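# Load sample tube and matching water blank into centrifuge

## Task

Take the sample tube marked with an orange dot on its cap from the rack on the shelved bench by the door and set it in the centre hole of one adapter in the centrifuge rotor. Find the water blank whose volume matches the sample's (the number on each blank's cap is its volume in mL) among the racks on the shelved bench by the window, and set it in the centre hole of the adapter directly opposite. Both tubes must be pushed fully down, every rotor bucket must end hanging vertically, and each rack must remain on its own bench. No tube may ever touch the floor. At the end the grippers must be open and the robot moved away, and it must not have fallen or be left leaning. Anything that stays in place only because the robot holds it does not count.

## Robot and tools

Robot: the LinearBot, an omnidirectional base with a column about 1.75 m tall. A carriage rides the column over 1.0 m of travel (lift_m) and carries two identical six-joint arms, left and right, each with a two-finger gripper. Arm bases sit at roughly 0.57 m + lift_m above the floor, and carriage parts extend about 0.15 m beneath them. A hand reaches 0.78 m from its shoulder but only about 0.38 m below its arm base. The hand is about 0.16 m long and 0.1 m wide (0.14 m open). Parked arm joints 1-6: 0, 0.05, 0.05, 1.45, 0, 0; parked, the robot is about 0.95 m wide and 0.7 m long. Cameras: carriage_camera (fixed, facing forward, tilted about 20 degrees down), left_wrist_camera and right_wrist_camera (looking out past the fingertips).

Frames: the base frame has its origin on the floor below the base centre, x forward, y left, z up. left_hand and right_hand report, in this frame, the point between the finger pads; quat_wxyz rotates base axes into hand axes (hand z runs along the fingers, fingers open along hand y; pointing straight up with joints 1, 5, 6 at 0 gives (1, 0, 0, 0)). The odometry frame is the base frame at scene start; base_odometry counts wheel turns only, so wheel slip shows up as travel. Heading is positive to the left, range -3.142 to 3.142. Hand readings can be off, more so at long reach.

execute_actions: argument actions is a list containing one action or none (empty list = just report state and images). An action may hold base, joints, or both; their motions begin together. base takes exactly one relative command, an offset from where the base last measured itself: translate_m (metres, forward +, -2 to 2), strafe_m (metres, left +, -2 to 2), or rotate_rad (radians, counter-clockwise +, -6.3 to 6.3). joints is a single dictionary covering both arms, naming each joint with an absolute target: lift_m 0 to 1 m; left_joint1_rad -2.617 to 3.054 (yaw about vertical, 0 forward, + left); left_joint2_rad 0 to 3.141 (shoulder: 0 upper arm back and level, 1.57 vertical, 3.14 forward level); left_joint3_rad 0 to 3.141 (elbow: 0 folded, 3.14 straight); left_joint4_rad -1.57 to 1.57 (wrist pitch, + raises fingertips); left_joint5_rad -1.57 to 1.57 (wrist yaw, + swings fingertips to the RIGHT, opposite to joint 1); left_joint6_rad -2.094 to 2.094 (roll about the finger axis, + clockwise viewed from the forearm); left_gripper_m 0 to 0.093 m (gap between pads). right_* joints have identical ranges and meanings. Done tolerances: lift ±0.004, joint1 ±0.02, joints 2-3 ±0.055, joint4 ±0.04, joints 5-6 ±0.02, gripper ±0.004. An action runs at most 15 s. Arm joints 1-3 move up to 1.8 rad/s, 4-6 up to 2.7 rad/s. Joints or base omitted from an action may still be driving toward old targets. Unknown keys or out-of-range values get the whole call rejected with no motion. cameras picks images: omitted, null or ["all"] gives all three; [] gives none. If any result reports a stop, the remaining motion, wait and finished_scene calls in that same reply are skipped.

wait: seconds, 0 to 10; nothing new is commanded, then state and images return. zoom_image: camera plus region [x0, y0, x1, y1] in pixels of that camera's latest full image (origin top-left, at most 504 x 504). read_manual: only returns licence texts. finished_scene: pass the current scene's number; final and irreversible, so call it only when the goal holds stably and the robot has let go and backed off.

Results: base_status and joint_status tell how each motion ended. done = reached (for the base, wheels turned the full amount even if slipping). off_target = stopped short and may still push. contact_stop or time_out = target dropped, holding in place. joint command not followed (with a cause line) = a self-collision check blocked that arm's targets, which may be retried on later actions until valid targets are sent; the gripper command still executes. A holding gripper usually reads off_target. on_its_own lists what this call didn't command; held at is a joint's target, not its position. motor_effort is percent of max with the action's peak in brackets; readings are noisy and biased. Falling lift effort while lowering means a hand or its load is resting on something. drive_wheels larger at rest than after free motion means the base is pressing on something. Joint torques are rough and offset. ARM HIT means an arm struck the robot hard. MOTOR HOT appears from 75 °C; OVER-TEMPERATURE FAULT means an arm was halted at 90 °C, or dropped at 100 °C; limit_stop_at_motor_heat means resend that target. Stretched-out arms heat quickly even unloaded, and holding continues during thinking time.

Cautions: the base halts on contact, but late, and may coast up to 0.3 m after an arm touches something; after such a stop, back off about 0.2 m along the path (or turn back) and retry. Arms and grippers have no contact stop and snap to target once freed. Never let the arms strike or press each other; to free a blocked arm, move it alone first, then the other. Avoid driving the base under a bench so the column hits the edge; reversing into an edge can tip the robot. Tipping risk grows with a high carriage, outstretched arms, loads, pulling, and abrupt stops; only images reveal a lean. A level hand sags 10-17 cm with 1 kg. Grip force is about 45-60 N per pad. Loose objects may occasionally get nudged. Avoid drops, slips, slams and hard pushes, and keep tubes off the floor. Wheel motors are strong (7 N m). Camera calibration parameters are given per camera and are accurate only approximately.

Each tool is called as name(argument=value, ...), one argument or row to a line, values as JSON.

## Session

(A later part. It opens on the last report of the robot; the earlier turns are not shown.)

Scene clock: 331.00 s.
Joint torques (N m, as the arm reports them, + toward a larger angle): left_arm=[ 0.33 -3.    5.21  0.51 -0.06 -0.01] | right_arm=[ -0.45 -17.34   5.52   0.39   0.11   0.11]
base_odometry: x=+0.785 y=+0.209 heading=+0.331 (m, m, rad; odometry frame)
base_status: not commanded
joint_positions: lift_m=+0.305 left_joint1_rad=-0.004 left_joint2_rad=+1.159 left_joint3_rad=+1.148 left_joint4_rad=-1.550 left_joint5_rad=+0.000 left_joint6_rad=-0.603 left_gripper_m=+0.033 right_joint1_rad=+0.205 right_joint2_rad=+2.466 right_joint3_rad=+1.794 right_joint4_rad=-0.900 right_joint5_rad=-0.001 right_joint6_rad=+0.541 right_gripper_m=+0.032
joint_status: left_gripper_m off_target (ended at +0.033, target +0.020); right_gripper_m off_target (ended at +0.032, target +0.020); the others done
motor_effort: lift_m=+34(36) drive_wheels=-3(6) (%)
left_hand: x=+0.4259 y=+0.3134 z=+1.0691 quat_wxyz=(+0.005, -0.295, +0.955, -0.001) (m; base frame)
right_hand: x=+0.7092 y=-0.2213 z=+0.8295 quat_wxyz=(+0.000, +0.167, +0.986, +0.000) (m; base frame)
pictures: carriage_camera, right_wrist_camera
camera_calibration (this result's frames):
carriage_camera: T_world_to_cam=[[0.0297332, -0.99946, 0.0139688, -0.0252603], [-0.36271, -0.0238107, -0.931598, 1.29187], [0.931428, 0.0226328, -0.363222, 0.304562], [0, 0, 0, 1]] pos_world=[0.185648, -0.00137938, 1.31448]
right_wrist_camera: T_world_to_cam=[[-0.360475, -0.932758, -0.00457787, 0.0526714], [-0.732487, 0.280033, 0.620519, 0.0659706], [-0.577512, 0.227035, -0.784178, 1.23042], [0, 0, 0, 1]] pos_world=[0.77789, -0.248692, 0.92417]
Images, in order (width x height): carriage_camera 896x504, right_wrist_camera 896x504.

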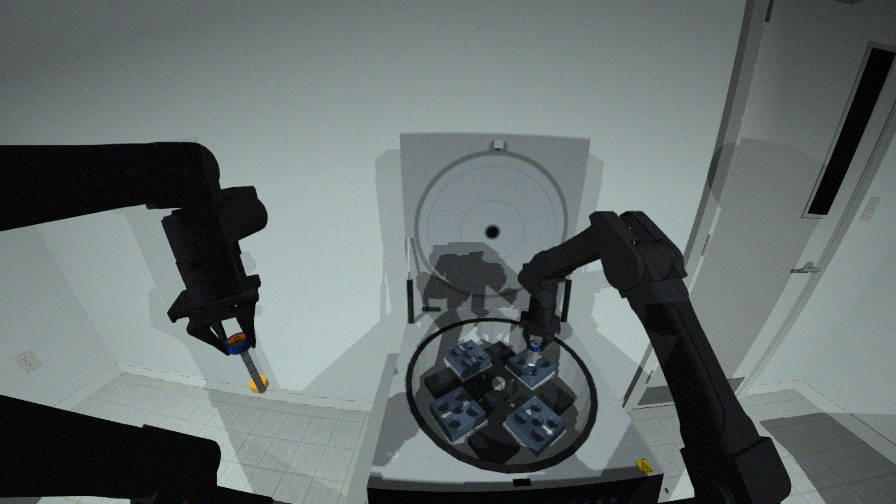

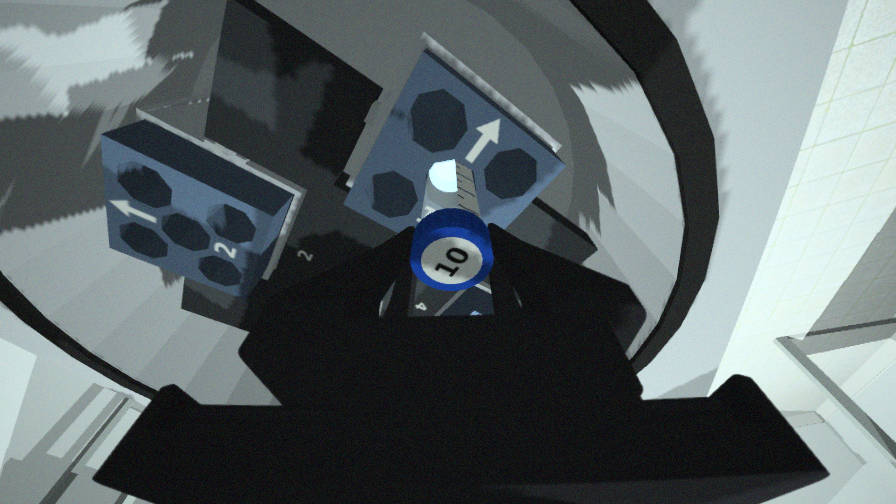

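execute_actions(
  actions=[
    {"joints": {"lift_m": 0.27, "left_gripper_m": 0.02, "right_gripper_m": 0.02}},
  ],
  cameras=["right_wrist_camera", "carriage_camera"],
)

Scene clock: 333.97 s.
Joint torques (N m, as the arm reports them, + toward a larger angle): left_arm=[ 0.37 -2.95  5.22  0.53 -0.04  0.  ] | right_arm=[ -0.58 -17.42   5.48   0.41   0.06   0.14]
base_odometry: x=+0.785 y=+0.209 heading=+0.331 (m, m, rad; odometry frame)
base_status: not commanded
joint_positions: lift_m=+0.270 left_joint1_rad=-0.004 left_joint2_rad=+1.159 left_joint3_rad=+1.148 left_joint4_rad=-1.550 left_joint5_rad=+0.000 left_joint6_rad=-0.603 left_gripper_m=+0.033 right_joint1_rad=+0.205 right_joint2_rad=+2.466 right_joint3_rad=+1.794 right_joint4_rad=-0.900 right_joint5_rad=-0.001 right_joint6_rad=+0.541 right_gripper_m=+0.032
joint_status: left_gripper_m off_target (ended at +0.033, target +0.020); right_gripper_m off_target (ended at +0.032, target +0.020); the others done
motor_effort: lift_m=+33(35) drive_wheels=-2(5) (%)
left_hand: x=+0.4259 y=+0.3134 z=+1.0341 quat_wxyz=(+0.005, -0.295, +0.955, -0.001) (m; base frame)
right_hand: x=+0.7092 y=-0.2213 z=+0.7944 quat_wxyz=(+0.000, +0.167, +0.986, +0.000) (m; base frame)
pictures: carriage_camera, right_wrist_camera
camera_calibration (this result's frames):
carriage_camera: T_world_to_cam=[[0.0297332, -0.99946, 0.0139688, -0.0247717], [-0.36271, -0.0238107, -0.931598, 1.25928], [0.931428, 0.0226328, -0.363222, 0.291857], [0, 0, 0, 1]] pos_world=[0.185648, -0.00137938, 1.2795]
right_wrist_camera: T_world_to_cam=[[-0.360477, -0.932758, -0.0043709, 0.0523086], [-0.732255, 0.280081, 0.620771, 0.0873781], [-0.577805, 0.226974, -0.78398, 1.20286], [0, 0, 0, 1]] pos_world=[0.777855, -0.248699, 0.889002]
Images, in order (width x height): carriage_camera 896x504, right_wrist_camera 896x504.

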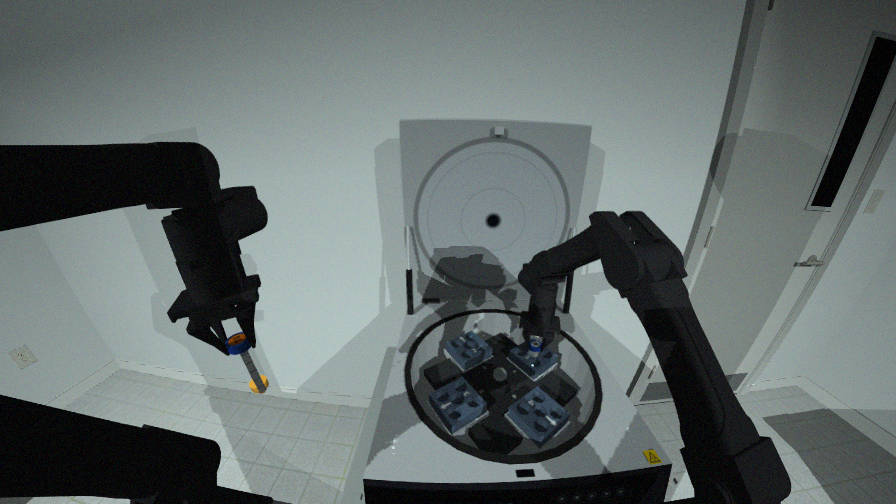

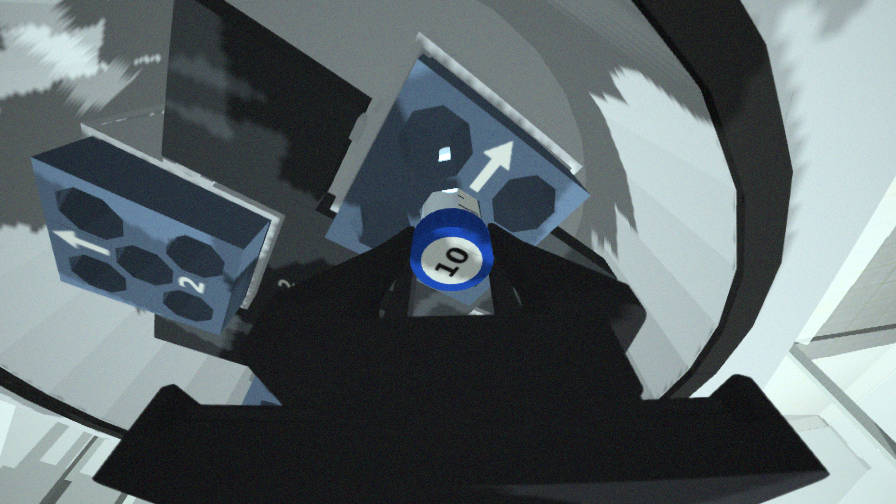

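execute_actions(
  actions=[
    {"joints": {"lift_m": 0.256, "left_gripper_m": 0.02, "right_gripper_m": 0.02}},
  ],
  cameras=["right_wrist_camera"],
)

Scene clock: 337.37 s.
Joint torques (N m, as the arm reports them, + toward a larger angle): left_arm=[ 0.46 -3.03  5.26  0.52 -0.08  0.01] | right_arm=[ -0.5  -15.78   5.37   0.55   0.11   0.14]
base_odometry: x=+0.785 y=+0.209 heading=+0.331 (m, m, rad; odometry frame)
base_status: not commanded
joint_positions: lift_m=+0.256 left_joint1_rad=-0.004 left_joint2_rad=+1.159 left_joint3_rad=+1.148 left_joint4_rad=-1.550 left_joint5_rad=+0.000 left_joint6_rad=-0.603 left_gripper_m=+0.033 right_joint1_rad=+0.205 right_joint2_rad=+2.449 right_joint3_rad=+1.796 right_joint4_rad=-0.907 right_joint5_rad=-0.001 right_joint6_rad=+0.541 right_gripper_m=+0.032
joint_status: left_gripper_m off_target (ended at +0.033, target +0.020); right_gripper_m off_target (ended at +0.032, target +0.020); the others done
motor_effort: lift_m=+31(31) drive_wheels=-1(7) (%)
left_hand: x=+0.4261 y=+0.3134 z=+1.0202 quat_wxyz=(+0.005, -0.295, +0.955, -0.001) (m; base frame)
right_hand: x=+0.7110 y=-0.2208 z=+0.7884 quat_wxyz=(+0.005, +0.167, +0.986, +0.003) (m; base frame)
pictures: right_wrist_camera
camera_calibration (this result's frames):
right_wrist_camera: T_world_to_cam=[[-0.360387, -0.932735, -0.0112206, 0.0587549], [-0.739076, 0.278181, 0.6135, 0.10247], [-0.569111, 0.22939, -0.789615, 1.19786], [0, 0, 0, 1]] pos_world=[0.778623, -0.24848, 0.883642]
Images, in order (width x height): right_wrist_camera 896x504.

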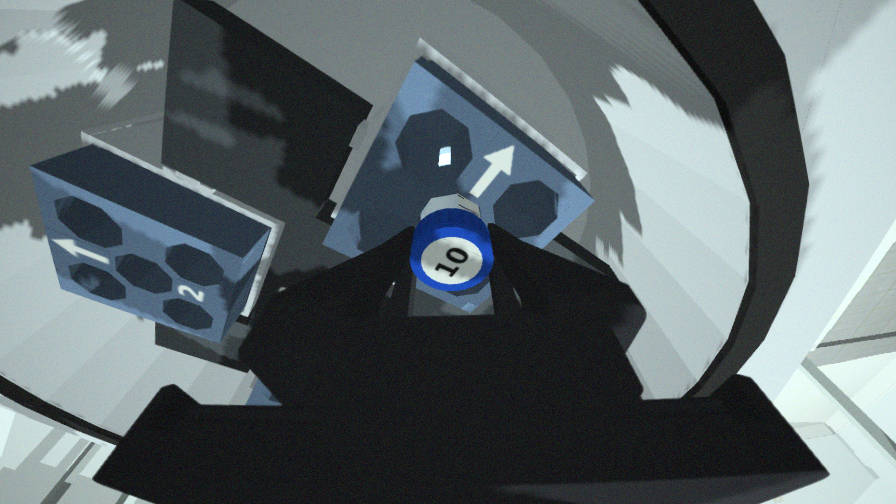

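execute_actions(
  actions=[
    {"joints": {"lift_m": 0.264, "left_gripper_m": 0.02, "right_gripper_m": 0.06}},
  ],
  cameras=["right_wrist_camera"],
)

execute_actions(
  actions=[
    {"joints": {"lift_m": 0.36, "left_gripper_m": 0.02, "right_gripper_m": 0.06}},
  ],
)

Scene clock: 340.53 s.
Joint torques (N m, as the arm reports them, + toward a larger angle): left_arm=[ 0.41 -3.11  5.24  0.52 -0.05  0.  ] | right_arm=[ -0.51 -16.15   5.36   0.51   0.08   0.11]
base_odometry: x=+0.785 y=+0.209 heading=+0.331 (m, m, rad; odometry frame)
base_status: not commanded
joint_positions: lift_m=+0.264 left_joint1_rad=-0.004 left_joint2_rad=+1.159 left_joint3_rad=+1.148 left_joint4_rad=-1.549 left_joint5_rad=+0.000 left_joint6_rad=-0.603 left_gripper_m=+0.033 right_joint1_rad=+0.205 right_joint2_rad=+2.453 right_joint3_rad=+1.796 right_joint4_rad=-0.905 right_joint5_rad=-0.001 right_joint6_rad=+0.541 right_gripper_m=+0.060
joint_status: left_gripper_m off_target (ended at +0.033, target +0.020); the others done
motor_effort: lift_m=+39(45) drive_wheels=-4(10) (%)
left_hand: x=+0.4262 y=+0.3134 z=+1.0276 quat_wxyz=(+0.005, -0.295, +0.955, -0.001) (m; base frame)
right_hand: x=+0.7106 y=-0.2209 z=+0.7940 quat_wxyz=(+0.004, +0.167, +0.986, +0.002) (m; base frame)
pictures: right_wrist_camera
camera_calibration (this result's frames):
right_wrist_camera: T_world_to_cam=[[-0.360415, -0.932741, -0.00977201, 0.0574807], [-0.73747, 0.278515, 0.615279, 0.096311], [-0.571174, 0.228962, -0.788249, 1.20236], [0, 0, 0, 1]] pos_world=[0.778502, -0.248505, 0.889065]
Images, in order (width x height): right_wrist_camera 896x504.

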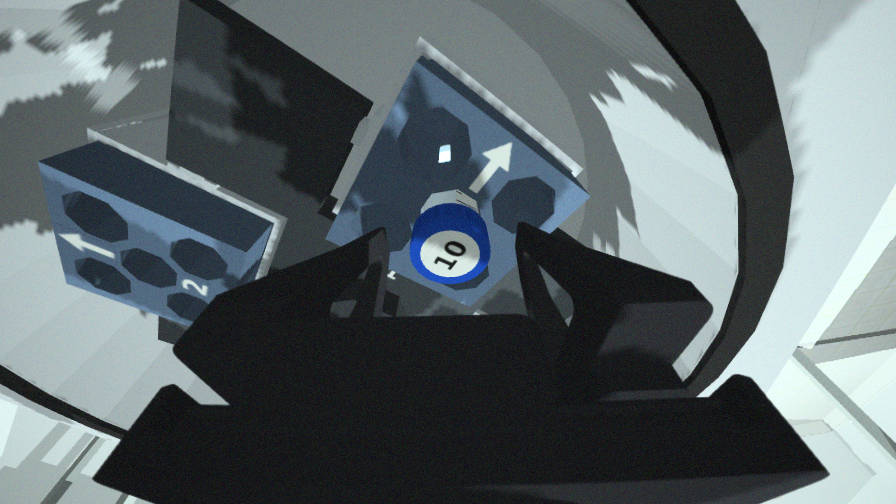

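Scene clock: 341.47 s.
Joint torques (N m, as the arm reports them, + toward a larger angle): left_arm=[ 0.46 -3.14  5.21  0.54 -0.05  0.01] | right_arm=[ -0.56 -16.65   5.44   0.46   0.09   0.15]
base_odometry: x=+0.785 y=+0.209 heading=+0.331 (m, m, rad; odometry frame)
base_status: not commanded
joint_positions: lift_m=+0.360 left_joint1_rad=-0.004 left_joint2_rad=+1.159 left_joint3_rad=+1.148 left_joint4_rad=-1.550 left_joint5_rad=+0.000 left_joint6_rad=-0.603 left_gripper_m=+0.033 right_joint1_rad=+0.205 right_joint2_rad=+2.458 right_joint3_rad=+1.796 right_joint4_rad=-0.904 right_joint5_rad=-0.001 right_joint6_rad=+0.541 right_gripper_m=+0.060
joint_status: left_gripper_m off_target (ended at +0.033, target +0.020); the others done
motor_effort: lift_m=+38(47) drive_wheels=+3(1) (%)
left_hand: x=+0.4261 y=+0.3134 z=+1.1237 quat_wxyz=(+0.005, -0.295, +0.955, -0.001) (m; base frame)
right_hand: x=+0.7101 y=-0.2210 z=+0.8880 quat_wxyz=(+0.002, +0.167, +0.986, +0.001) (m; base frame)
pictures: carriage_camera, left_wrist_camera, right_wrist_camera
camera_calibration (this result's frames):
carriage_camera: T_world_to_cam=[[0.0297332, -0.99946, 0.0139688, -0.0260233], [-0.36271, -0.0238107, -0.931598, 1.34276], [0.931428, 0.0226328, -0.363222, 0.324403], [0, 0, 0, 1]] pos_world=[0.185648, -0.00137938, 1.3691]
left_wrist_camera: T_world_to_cam=[[0.535114, -0.843701, 0.0426872, -0.0129409], [-0.680929, -0.400867, 0.612896, -0.269549], [-0.499989, -0.357036, -0.78901, 1.33568], [0, 0, 0, 1]] pos_world=[0.491207, 0.357915, 1.21962]
right_wrist_camera: T_world_to_cam=[[-0.360444, -0.932747, -0.00790938, 0.0564679], [-0.735397, 0.278945, 0.61756, 0.0346765], [-0.573821, 0.228413, -0.786484, 1.27641], [0, 0, 0, 1]] pos_world=[0.778284, -0.24855, 0.982906]
Images, in order (width x height): carriage_camera 896x504, left_wrist_camera 896x504, right_wrist_camera 896x504.

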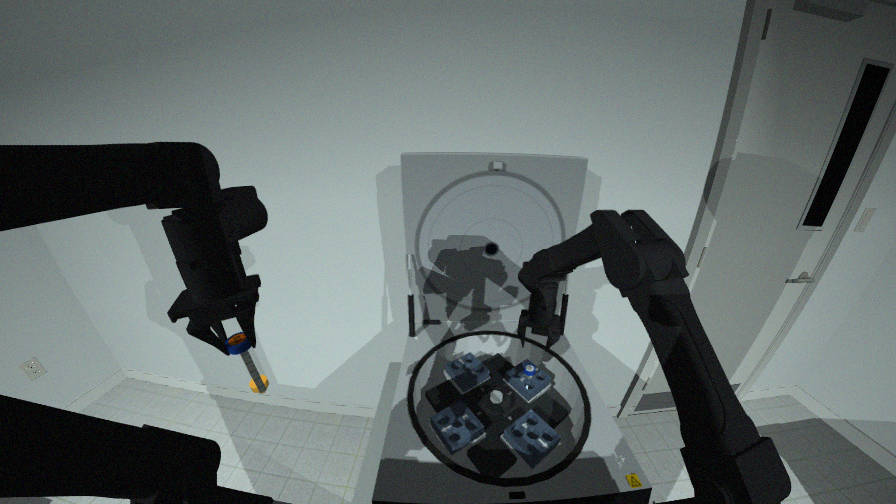

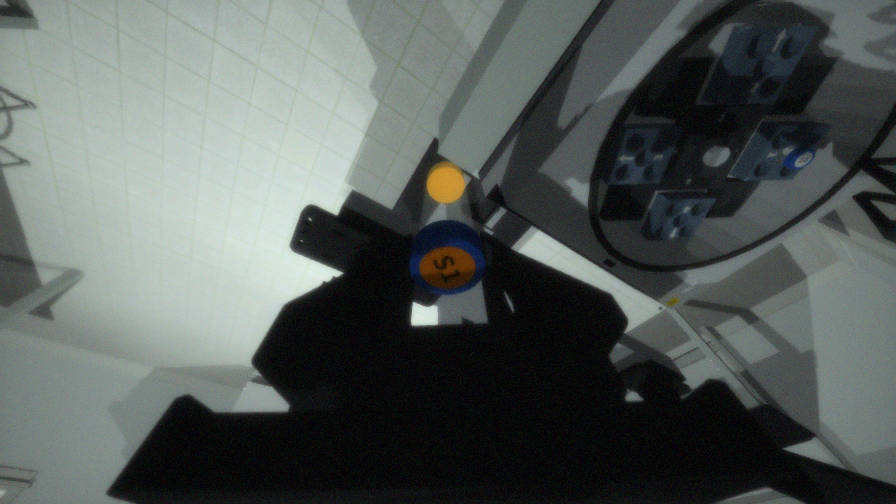

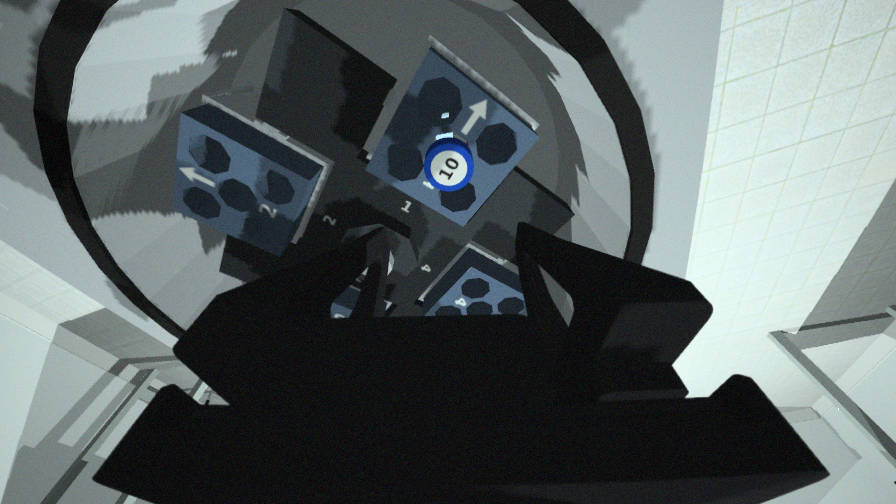

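execute_actions(
  actions=[
    {"joints": {"lift_m": 0.445, "left_joint1_rad": -0.836, "left_joint2_rad": 2.49, "left_joint3_rad": 1.875, "left_joint4_rad": -0.93, "left_joint5_rad": 0, "left_joint6_rad": 0.0, "left_gripper_m": 0.02, "right_joint1_rad": -0.2, "right_joint2_rad": 1.16, "right_joint3_rad": 1.15, "right_joint4_rad": -1.5, "right_joint5_rad": 0, "right_joint6_rad": 0.0, "right_gripper_m": 0.06}},
  ],
  cameras=["carriage_camera", "left_wrist_camera"],
)

Scene clock: 373.60 s.
Joint torques (N m, as the arm reports them, + toward a larger angle): left_arm=[  0.41 -15.12   8.56   0.45  -0.05   0.01] | right_arm=[ 0.44 -3.92  4.03  0.68  0.01 -0.04]
base_odometry: x=+0.785 y=+0.209 heading=+0.331 (m, m, rad; odometry frame)
base_status: not commanded
joint_positions: lift_m=+0.445 left_joint1_rad=-0.841 left_joint2_rad=+2.499 left_joint3_rad=+1.849 left_joint4_rad=-0.925 left_joint5_rad=+0.002 left_joint6_rad=-0.004 left_gripper_m=+0.033 right_joint1_rad=-0.206 right_joint2_rad=+1.168 right_joint3_rad=+1.177 right_joint4_rad=-1.498 right_joint5_rad=+0.005 right_joint6_rad=+0.009 right_gripper_m=+0.060
joint_status: left_gripper_m off_target (ended at +0.033, target +0.020); the others done
motor_effort: lift_m=+38(48) drive_wheels=+3(6) (%)
left_hand: x=+0.5713 y=-0.0302 z=+0.9673 quat_wxyz=(-0.002, +0.406, +0.914, +0.000) (m; base frame)
right_hand: x=+0.4409 y=-0.3518 z=+1.2156 quat_wxyz=(+0.041, +0.107, +0.993, -0.006) (m; base frame)
pictures: carriage_camera, left_wrist_camera
camera_calibration (this result's frames):
carriage_camera: T_world_to_cam=[[0.0297332, -0.99946, 0.0139688, -0.0272119], [-0.36271, -0.0238107, -0.931598, 1.42202], [0.931428, 0.0226328, -0.363222, 0.355308], [0, 0, 0, 1]] pos_world=[0.185648, -0.00137938, 1.45419]
left_wrist_camera: T_world_to_cam=[[-0.764306, -0.643647, 0.0394301, 0.377715], [-0.484566, 0.613596, 0.623454, -0.304335], [-0.425479, 0.457403, -0.780865, 1.1363], [0, 0, 0, 1]] pos_world=[0.624692, -0.0898943, 1.06214]
Images, in order (width x height): carriage_camera 896x504, left_wrist_camera 896x504.

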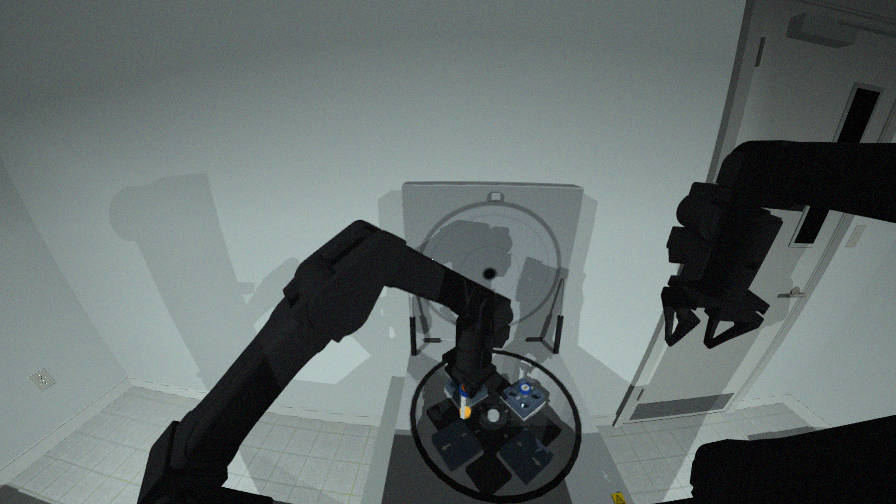

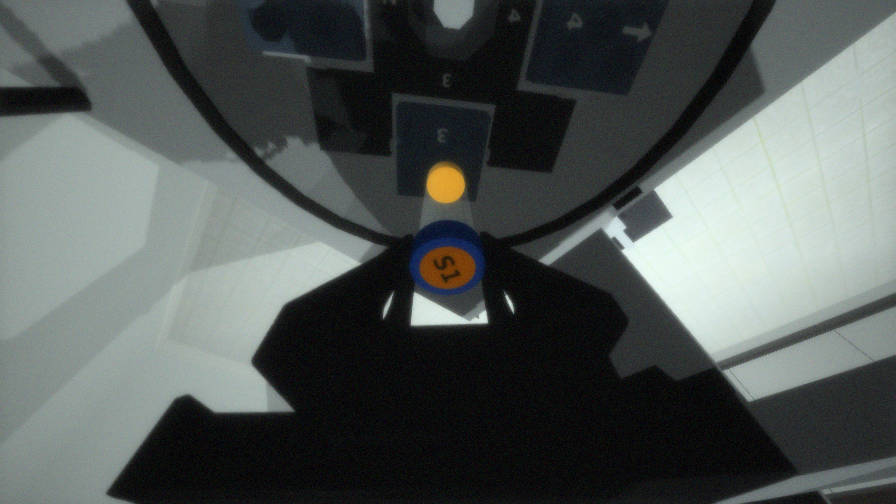

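zoom_image(
  camera="left_wrist_camera",
  region=[346, 60, 546, 240],
)

Region (346, 60, 546, 240) of left_wrist_camera's 896x504 image, scaled by 2.520, with more detail than that image has; it fills the top 454 rows of this view, and the rest is white.

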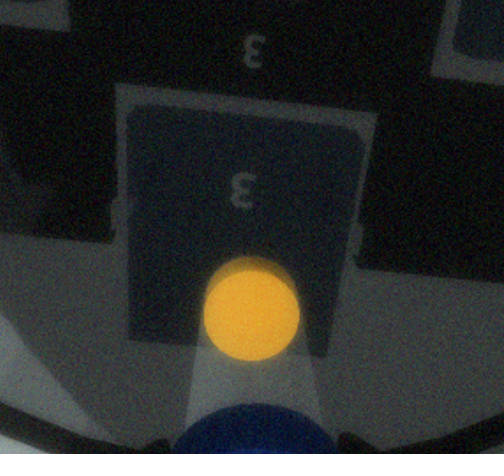

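execute_actions(
  actions=[
    {"joints": {"lift_m": 0.39, "left_joint1_rad": -0.822, "left_joint2_rad": 2.405, "left_joint3_rad": 1.668, "left_joint4_rad": -0.846, "left_joint5_rad": 0, "left_joint6_rad": 0.0, "left_gripper_m": 0.02}},
  ],
  cameras=["carriage_camera", "left_wrist_camera"],
)

zoom_image(
  camera="left_wrist_camera",
  region=[346, 60, 546, 240],
)

Scene clock: 388.90 s.
Joint torques (N m, as the arm reports them, + toward a larger angle): left_arm=[  0.47 -14.57   5.38   0.46  -0.01   0.  ] | right_arm=[ 0.39 -4.04  4.59  0.67  0.01 -0.03]
base_odometry: x=+0.785 y=+0.209 heading=+0.331 (m, m, rad; odometry frame)
base_status: not commanded
joint_positions: lift_m=+0.390 left_joint1_rad=-0.826 left_joint2_rad=+2.416 left_joint3_rad=+1.677 left_joint4_rad=-0.851 left_joint5_rad=+0.000 left_joint6_rad=-0.004 left_gripper_m=+0.033 right_joint1_rad=-0.206 right_joint2_rad=+1.168 right_joint3_rad=+1.169 right_joint4_rad=-1.498 right_joint5_rad=+0.004 right_joint6_rad=+0.009 right_gripper_m=+0.060
joint_status: left_gripper_m off_target (ended at +0.033, target +0.020); the others done
motor_effort: lift_m=+33(34) drive_wheels=-1(3) (%)
left_hand: x=+0.5579 y=-0.0054 z=+0.9092 quat_wxyz=(-0.009, +0.400, +0.917, +0.004) (m; base frame)
right_hand: x=+0.4394 y=-0.3514 z=+1.1586 quat_wxyz=(+0.037, +0.107, +0.994, -0.006) (m; base frame)
pictures: carriage_camera, left_wrist_camera
camera_calibration (this result's frames):
carriage_camera: T_world_to_cam=[[0.0297332, -0.99946, 0.0139688, -0.0264474], [-0.36271, -0.0238107, -0.931598, 1.37104], [0.931428, 0.0226328, -0.363222, 0.335431], [0, 0, 0, 1]] pos_world=[0.185648, -0.00137938, 1.39947]
left_wrist_camera: T_world_to_cam=[[-0.754549, -0.655122, 0.0383635, 0.381187], [-0.487595, 0.598804, 0.635362, -0.299077], [-0.439211, 0.460706, -0.771261, 1.07287], [0, 0, 0, 1]] pos_world=[0.613013, -0.0654654, 1.00286]
Images, in order (width x height): carriage_camera 896x504, left_wrist_camera 896x504.

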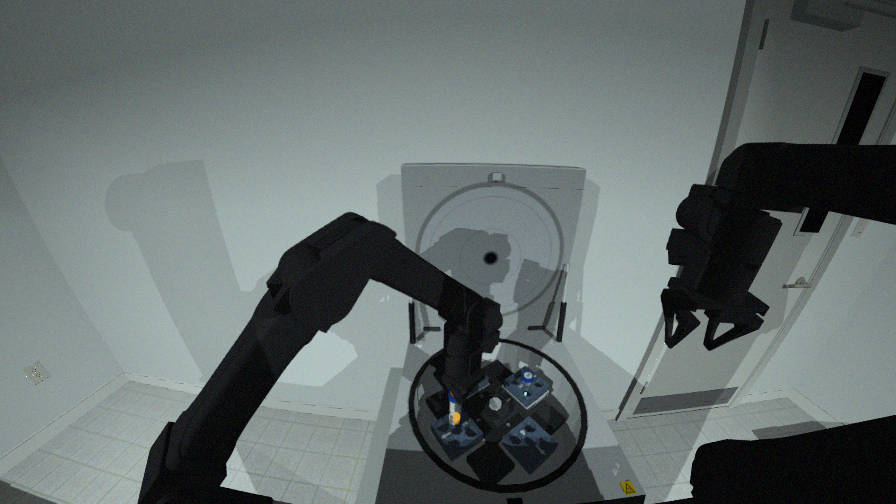

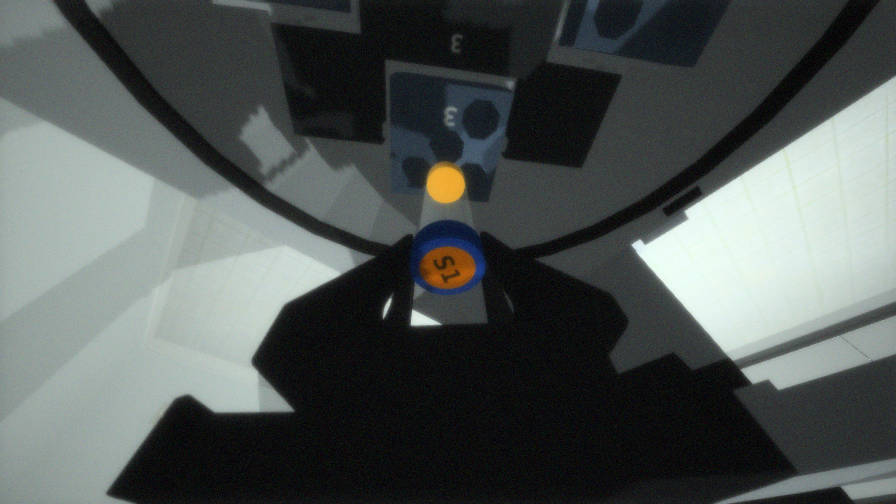

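Region (346, 60, 546, 240) of left_wrist_camera's 896x504 image, scaled by 2.520, with more detail than that image has; it fills the top 454 rows of this view, and the rest is white.

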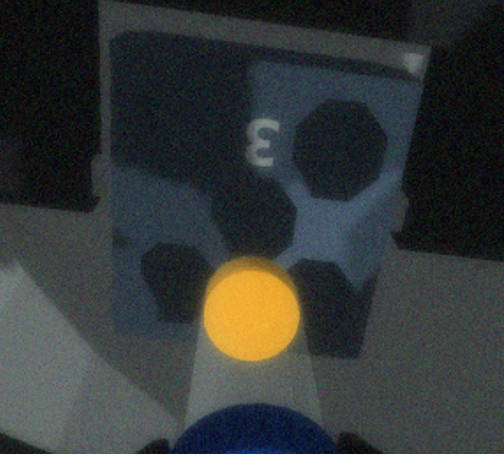

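execute_actions(
  actions=[
    {"joints": {"lift_m": 0.365, "left_joint3_rad": 1.68, "left_joint4_rad": -0.826, "left_gripper_m": 0.02}},
  ],
  cameras=["left_wrist_camera"],
)

zoom_image(
  camera="left_wrist_camera",
  region=[346, 60, 546, 240],
)

Scene clock: 396.83 s.
Joint torques (N m, as the arm reports them, + toward a larger angle): left_arm=[  0.51 -14.34   6.5    0.56  -0.03  -0.01] | right_arm=[ 0.47 -4.06  4.65  0.6   0.01 -0.02]
base_odometry: x=+0.785 y=+0.209 heading=+0.331 (m, m, rad; odometry frame)
base_status: not commanded
joint_positions: lift_m=+0.365 left_joint1_rad=-0.826 left_joint2_rad=+2.413 left_joint3_rad=+1.677 left_joint4_rad=-0.830 left_joint5_rad=+0.000 left_joint6_rad=-0.003 left_gripper_m=+0.033 right_joint1_rad=-0.206 right_joint2_rad=+1.168 right_joint3_rad=+1.169 right_joint4_rad=-1.497 right_joint5_rad=+0.004 right_joint6_rad=+0.009 right_gripper_m=+0.060
joint_status: left_gripper_m off_target (ended at +0.033, target +0.020); the others done
motor_effort: lift_m=+34(35) drive_wheels=-3(5) (%)
left_hand: x=+0.5619 y=-0.0096 z=+0.8855 quat_wxyz=(+0.002, +0.400, +0.917, -0.001) (m; base frame)
right_hand: x=+0.4395 y=-0.3514 z=+1.1336 quat_wxyz=(+0.037, +0.107, +0.994, -0.006) (m; base frame)
pictures: left_wrist_camera
camera_calibration (this result's frames):
left_wrist_camera: T_world_to_cam=[[-0.755437, -0.654162, 0.0372445, 0.383836], [-0.497894, 0.610069, 0.616375, -0.25678], [-0.425931, 0.447088, -0.786572, 1.06422], [0, 0, 0, 1]] pos_world=[0.615401, -0.0680577, 0.981066]
Images, in order (width x height): left_wrist_camera 896x504.

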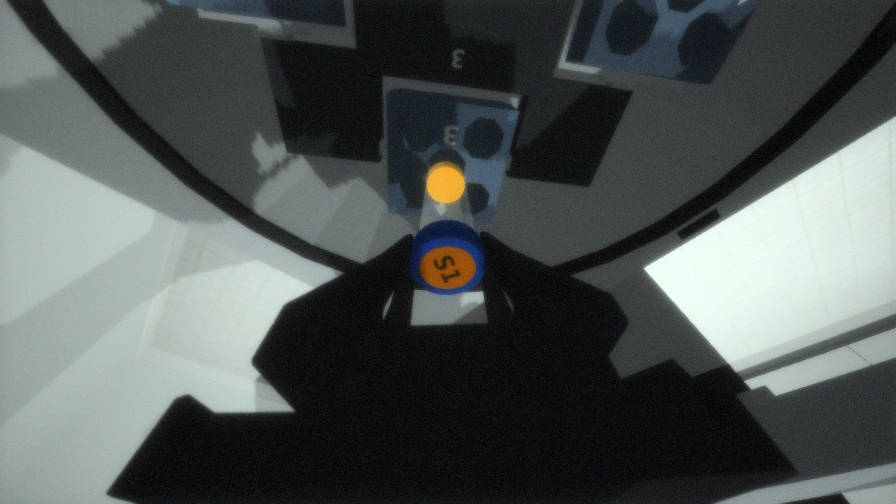

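Region (346, 60, 546, 240) of left_wrist_camera's 896x504 image, scaled by 2.520, with more detail than that image has; it fills the top 454 rows of this view, and the rest is white.

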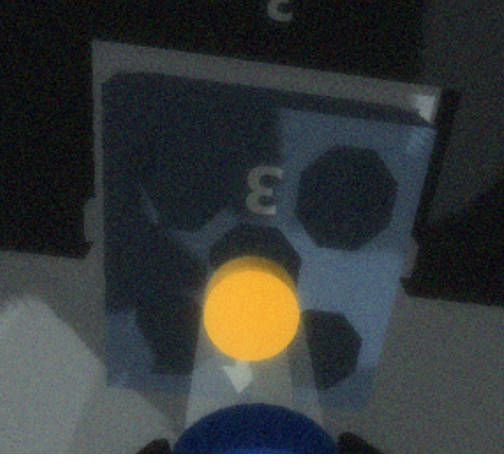

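execute_actions(
  actions=[
    {"joints": {"lift_m": 0.345, "left_gripper_m": 0.02}},
  ],
  cameras=["left_wrist_camera"],
)

zoom_image(
  camera="left_wrist_camera",
  region=[346, 60, 546, 240],
)

Scene clock: 401.00 s.
Joint torques (N m, as the arm reports them, + toward a larger angle): left_arm=[  0.46 -14.39   6.46   0.57   0.01   0.  ] | right_arm=[ 0.4  -4.    4.67  0.64  0.03 -0.05]
base_odometry: x=+0.785 y=+0.209 heading=+0.331 (m, m, rad; odometry frame)
base_status: not commanded
joint_positions: lift_m=+0.345 left_joint1_rad=-0.826 left_joint2_rad=+2.413 left_joint3_rad=+1.677 left_joint4_rad=-0.829 left_joint5_rad=+0.000 left_joint6_rad=-0.003 left_gripper_m=+0.033 right_joint1_rad=-0.206 right_joint2_rad=+1.168 right_joint3_rad=+1.169 right_joint4_rad=-1.498 right_joint5_rad=+0.004 right_joint6_rad=+0.009 right_gripper_m=+0.060
joint_status: left_gripper_m off_target (ended at +0.033, target +0.020); the others done
motor_effort: lift_m=+33(34) drive_wheels=-3(3) (%)
left_hand: x=+0.5621 y=-0.0099 z=+0.8656 quat_wxyz=(+0.003, +0.400, +0.917, -0.001) (m; base frame)
right_hand: x=+0.4394 y=-0.3514 z=+1.1136 quat_wxyz=(+0.037, +0.107, +0.994, -0.006) (m; base frame)
pictures: left_wrist_camera
camera_calibration (this result's frames):
left_wrist_camera: T_world_to_cam=[[-0.755475, -0.654121, 0.0371971, 0.384649], [-0.498531, 0.61076, 0.615174, -0.242875], [-0.425117, 0.446205, -0.787513, 1.04919], [0, 0, 0, 1]] pos_world=[0.615541, -0.0682106, 0.961356]
Images, in order (width x height): left_wrist_camera 896x504.

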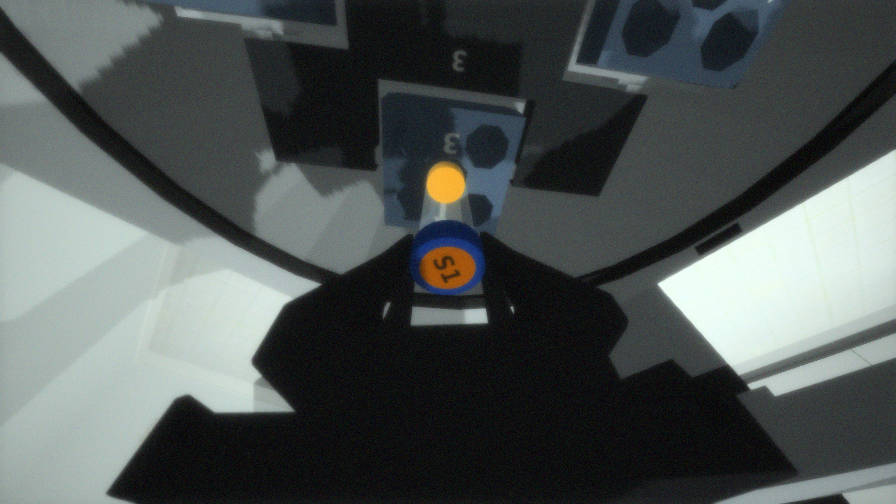

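Region (346, 60, 546, 240) of left_wrist_camera's 896x504 image, scaled by 2.520, with more detail than that image has; it fills the top 454 rows of this view, and the rest is white.

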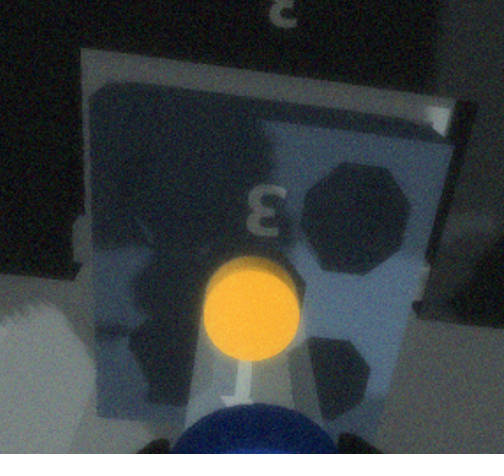

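execute_actions(
  actions=[
    {"joints": {"lift_m": 0.33, "left_joint4_rad": -0.841, "left_gripper_m": 0.02}},
  ],
  cameras=["left_wrist_camera"],
)

zoom_image(
  camera="left_wrist_camera",
  region=[346, 60, 546, 240],
)

Scene clock: 407.17 s.
Joint torques (N m, as the arm reports them, + toward a larger angle): left_arm=[  0.32 -14.27   6.46   0.44  -0.03   0.  ] | right_arm=[ 0.4  -4.01  4.58  0.67  0.01 -0.05]
base_odometry: x=+0.785 y=+0.209 heading=+0.331 (m, m, rad; odometry frame)
base_status: not commanded
joint_positions: lift_m=+0.330 left_joint1_rad=-0.826 left_joint2_rad=+2.412 left_joint3_rad=+1.677 left_joint4_rad=-0.835 left_joint5_rad=+0.001 left_joint6_rad=-0.003 left_gripper_m=+0.033 right_joint1_rad=-0.206 right_joint2_rad=+1.168 right_joint3_rad=+1.169 right_joint4_rad=-1.498 right_joint5_rad=+0.004 right_joint6_rad=+0.009 right_gripper_m=+0.060
joint_status: left_gripper_m off_target (ended at +0.033, target +0.020); the others done
motor_effort: lift_m=+33(35) drive_wheels=+9(4) (%)
left_hand: x=+0.5610 y=-0.0088 z=+0.8508 quat_wxyz=(+0.000, +0.400, +0.917, +0.000) (m; base frame)
right_hand: x=+0.4393 y=-0.3514 z=+1.0987 quat_wxyz=(+0.037, +0.107, +0.994, -0.006) (m; base frame)
pictures: left_wrist_camera
camera_calibration (this result's frames):
left_wrist_camera: T_world_to_cam=[[-0.7553, -0.654268, 0.038148, 0.384113], [-0.495628, 0.608309, 0.61993, -0.24064], [-0.428806, 0.449326, -0.783729, 1.03545], [0, 0, 0, 1]] pos_world=[0.614862, -0.0675596, 0.946043]
Images, in order (width x height): left_wrist_camera 896x504.

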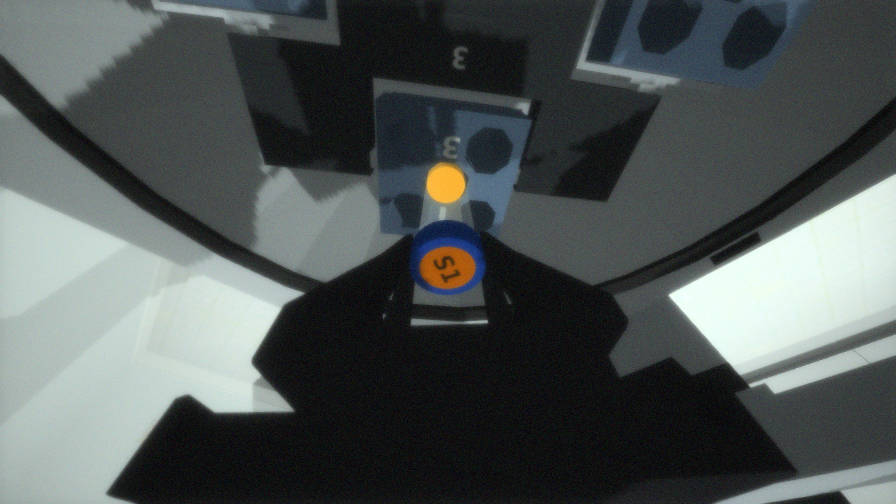

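Region (346, 60, 546, 240) of left_wrist_camera's 896x504 image, scaled by 2.520, with more detail than that image has; it fills the top 454 rows of this view, and the rest is white.

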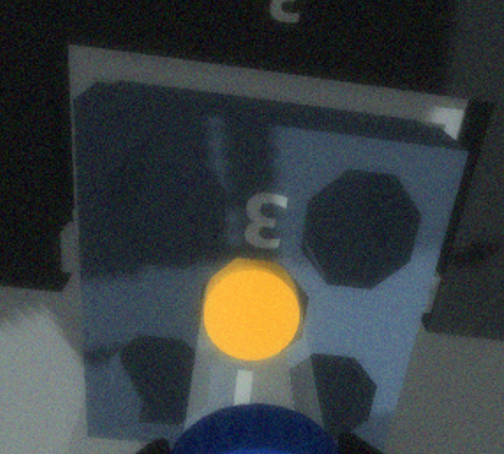

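The tube is entering. Continue lowering.

execute_actions(
  actions=[
    {"joints": {"lift_m": 0.30, "left_gripper_m": 0.02}},
  ],
  cameras=["left_wrist_camera"],
)

Scene clock: 408.97 s.
Joint torques (N m, as the arm reports them, + toward a larger angle): left_arm=[  0.45 -14.21   6.38   0.46  -0.01   0.  ] | right_arm=[ 0.39 -4.    4.53  0.71  0.02 -0.04]
base_odometry: x=+0.785 y=+0.209 heading=+0.331 (m, m, rad; odometry frame)
base_status: not commanded
joint_positions: lift_m=+0.300 left_joint1_rad=-0.826 left_joint2_rad=+2.412 left_joint3_rad=+1.677 left_joint4_rad=-0.836 left_joint5_rad=+0.000 left_joint6_rad=-0.003 left_gripper_m=+0.033 right_joint1_rad=-0.206 right_joint2_rad=+1.168 right_joint3_rad=+1.169 right_joint4_rad=-1.498 right_joint5_rad=+0.004 right_joint6_rad=+0.009 right_gripper_m=+0.060
joint_status: left_gripper_m off_target (ended at +0.033, target +0.020); the others done
motor_effort: lift_m=+33(35) drive_wheels=-2(6) (%)
left_hand: x=+0.5609 y=-0.0086 z=+0.8209 quat_wxyz=(+0.000, +0.400, +0.917, +0.000) (m; base frame)
right_hand: x=+0.4393 y=-0.3513 z=+1.0686 quat_wxyz=(+0.037, +0.107, +0.994, -0.006) (m; base frame)
pictures: left_wrist_camera
camera_calibration (this result's frames):
left_wrist_camera: T_world_to_cam=[[-0.755291, -0.654299, 0.0377905, 0.385599], [-0.495482, 0.6078, 0.620546, -0.222893], [-0.428992, 0.449968, -0.783259, 1.01165], [0, 0, 0, 1]] pos_world=[0.614791, -0.0674396, 0.916131]
Images, in order (width x height): left_wrist_camera 896x504.

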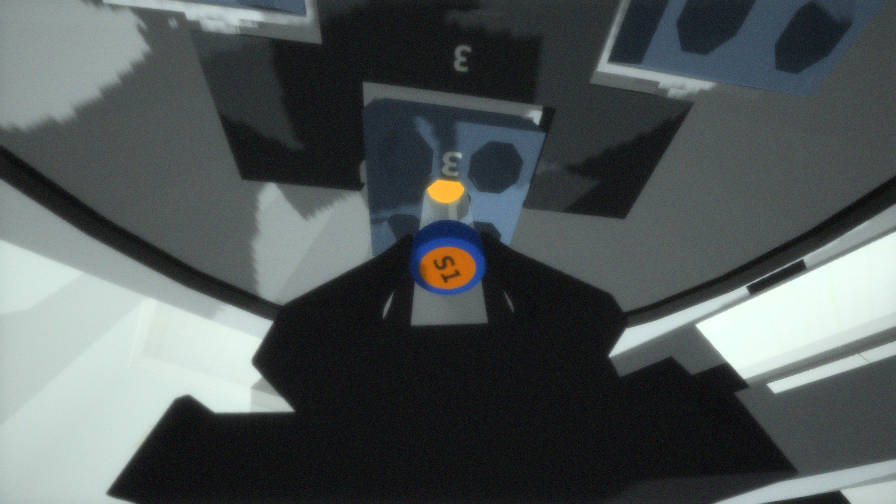

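execute_actions(
  actions=[
    {"joints": {"lift_m": 0.27, "left_gripper_m": 0.02}},
  ],
  cameras=["left_wrist_camera"],
)

Scene clock: 410.87 s.
Joint torques (N m, as the arm reports them, + toward a larger angle): left_arm=[  0.38 -14.2    6.54   0.47  -0.02   0.01] | right_arm=[ 0.47 -3.98  4.62  0.63  0.03 -0.06]
base_odometry: x=+0.785 y=+0.209 heading=+0.331 (m, m, rad; odometry frame)
base_status: not commanded
joint_positions: lift_m=+0.270 left_joint1_rad=-0.826 left_joint2_rad=+2.412 left_joint3_rad=+1.677 left_joint4_rad=-0.837 left_joint5_rad=+0.000 left_joint6_rad=-0.003 left_gripper_m=+0.033 right_joint1_rad=-0.206 right_joint2_rad=+1.168 right_joint3_rad=+1.169 right_joint4_rad=-1.498 right_joint5_rad=+0.004 right_joint6_rad=+0.009 right_gripper_m=+0.060
joint_status: left_gripper_m off_target (ended at +0.033, target +0.020); the others done
motor_effort: lift_m=+34(34) drive_wheels=-9(1) (%)
left_hand: x=+0.5608 y=-0.0086 z=+0.7909 quat_wxyz=(-0.001, +0.400, +0.917, +0.000) (m; base frame)
right_hand: x=+0.4394 y=-0.3513 z=+1.0387 quat_wxyz=(+0.037, +0.107, +0.994, -0.006) (m; base frame)
pictures: left_wrist_camera
camera_calibration (this result's frames):
left_wrist_camera: T_world_to_cam=[[-0.755281, -0.65431, 0.0378022, 0.386715], [-0.495321, 0.607626, 0.620844, -0.204678], [-0.429194, 0.450187, -0.783022, 0.988026], [0, 0, 0, 1]] pos_world=[0.614752, -0.0673973, 0.8861]
Images, in order (width x height): left_wrist_camera 896x504.

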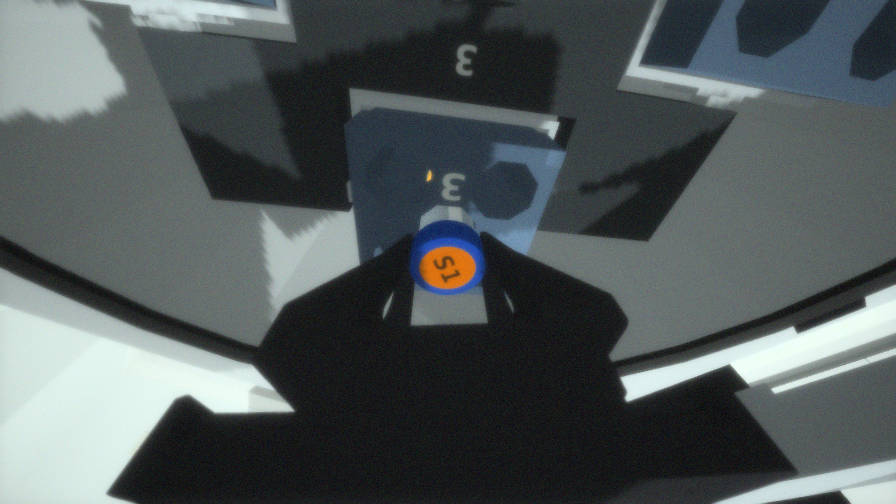

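execute_actions(
  actions=[
    {"joints": {"lift_m": 0.26, "left_gripper_m": 0.02}},
  ],
  cameras=["left_wrist_camera"],
)

Scene clock: 413.07 s.
Joint torques (N m, as the arm reports them, + toward a larger angle): left_arm=[  0.49 -12.58   6.61   0.61   0.02   0.  ] | right_arm=[ 0.43 -4.05  4.55  0.68  0.05 -0.02]
base_odometry: x=+0.785 y=+0.209 heading=+0.331 (m, m, rad; odometry frame)
base_status: not commanded
joint_positions: lift_m=+0.260 left_joint1_rad=-0.826 left_joint2_rad=+2.393 left_joint3_rad=+1.677 left_joint4_rad=-0.849 left_joint5_rad=+0.000 left_joint6_rad=-0.003 left_gripper_m=+0.033 right_joint1_rad=-0.206 right_joint2_rad=+1.168 right_joint3_rad=+1.169 right_joint4_rad=-1.498 right_joint5_rad=+0.004 right_joint6_rad=+0.009 right_gripper_m=+0.060
joint_status: left_gripper_m off_target (ended at +0.033, target +0.020); the others done
motor_effort: lift_m=+31(33) drive_wheels=+3(4) (%)
left_hand: x=+0.5613 y=-0.0089 z=+0.7890 quat_wxyz=(+0.003, +0.400, +0.917, -0.001) (m; base frame)
right_hand: x=+0.4394 y=-0.3513 z=+1.0287 quat_wxyz=(+0.037, +0.107, +0.994, -0.006) (m; base frame)
pictures: left_wrist_camera
camera_calibration (this result's frames):
left_wrist_camera: T_world_to_cam=[[-0.755474, -0.654142, 0.0368279, 0.387814], [-0.498546, 0.610427, 0.615493, -0.197009], [-0.425101, 0.446628, -0.787282, 0.987889], [0, 0, 0, 1]] pos_world=[0.614718, -0.0672742, 0.884722]
Images, in order (width x height): left_wrist_camera 896x504.

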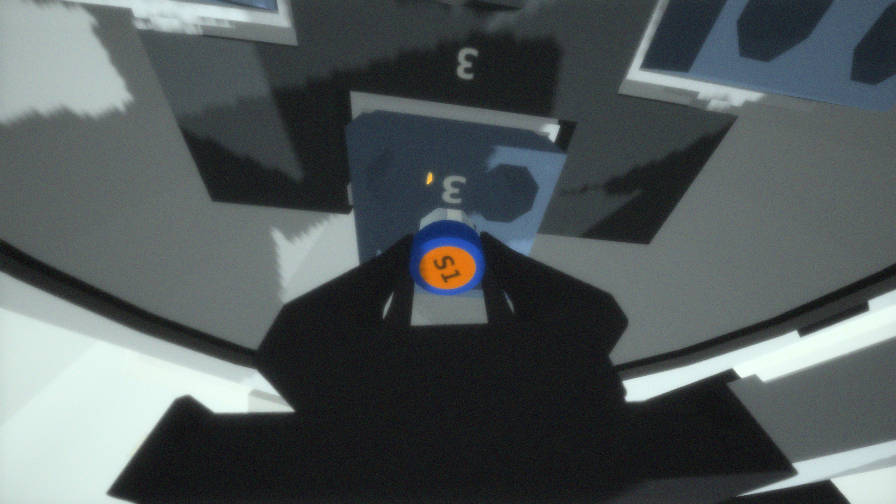

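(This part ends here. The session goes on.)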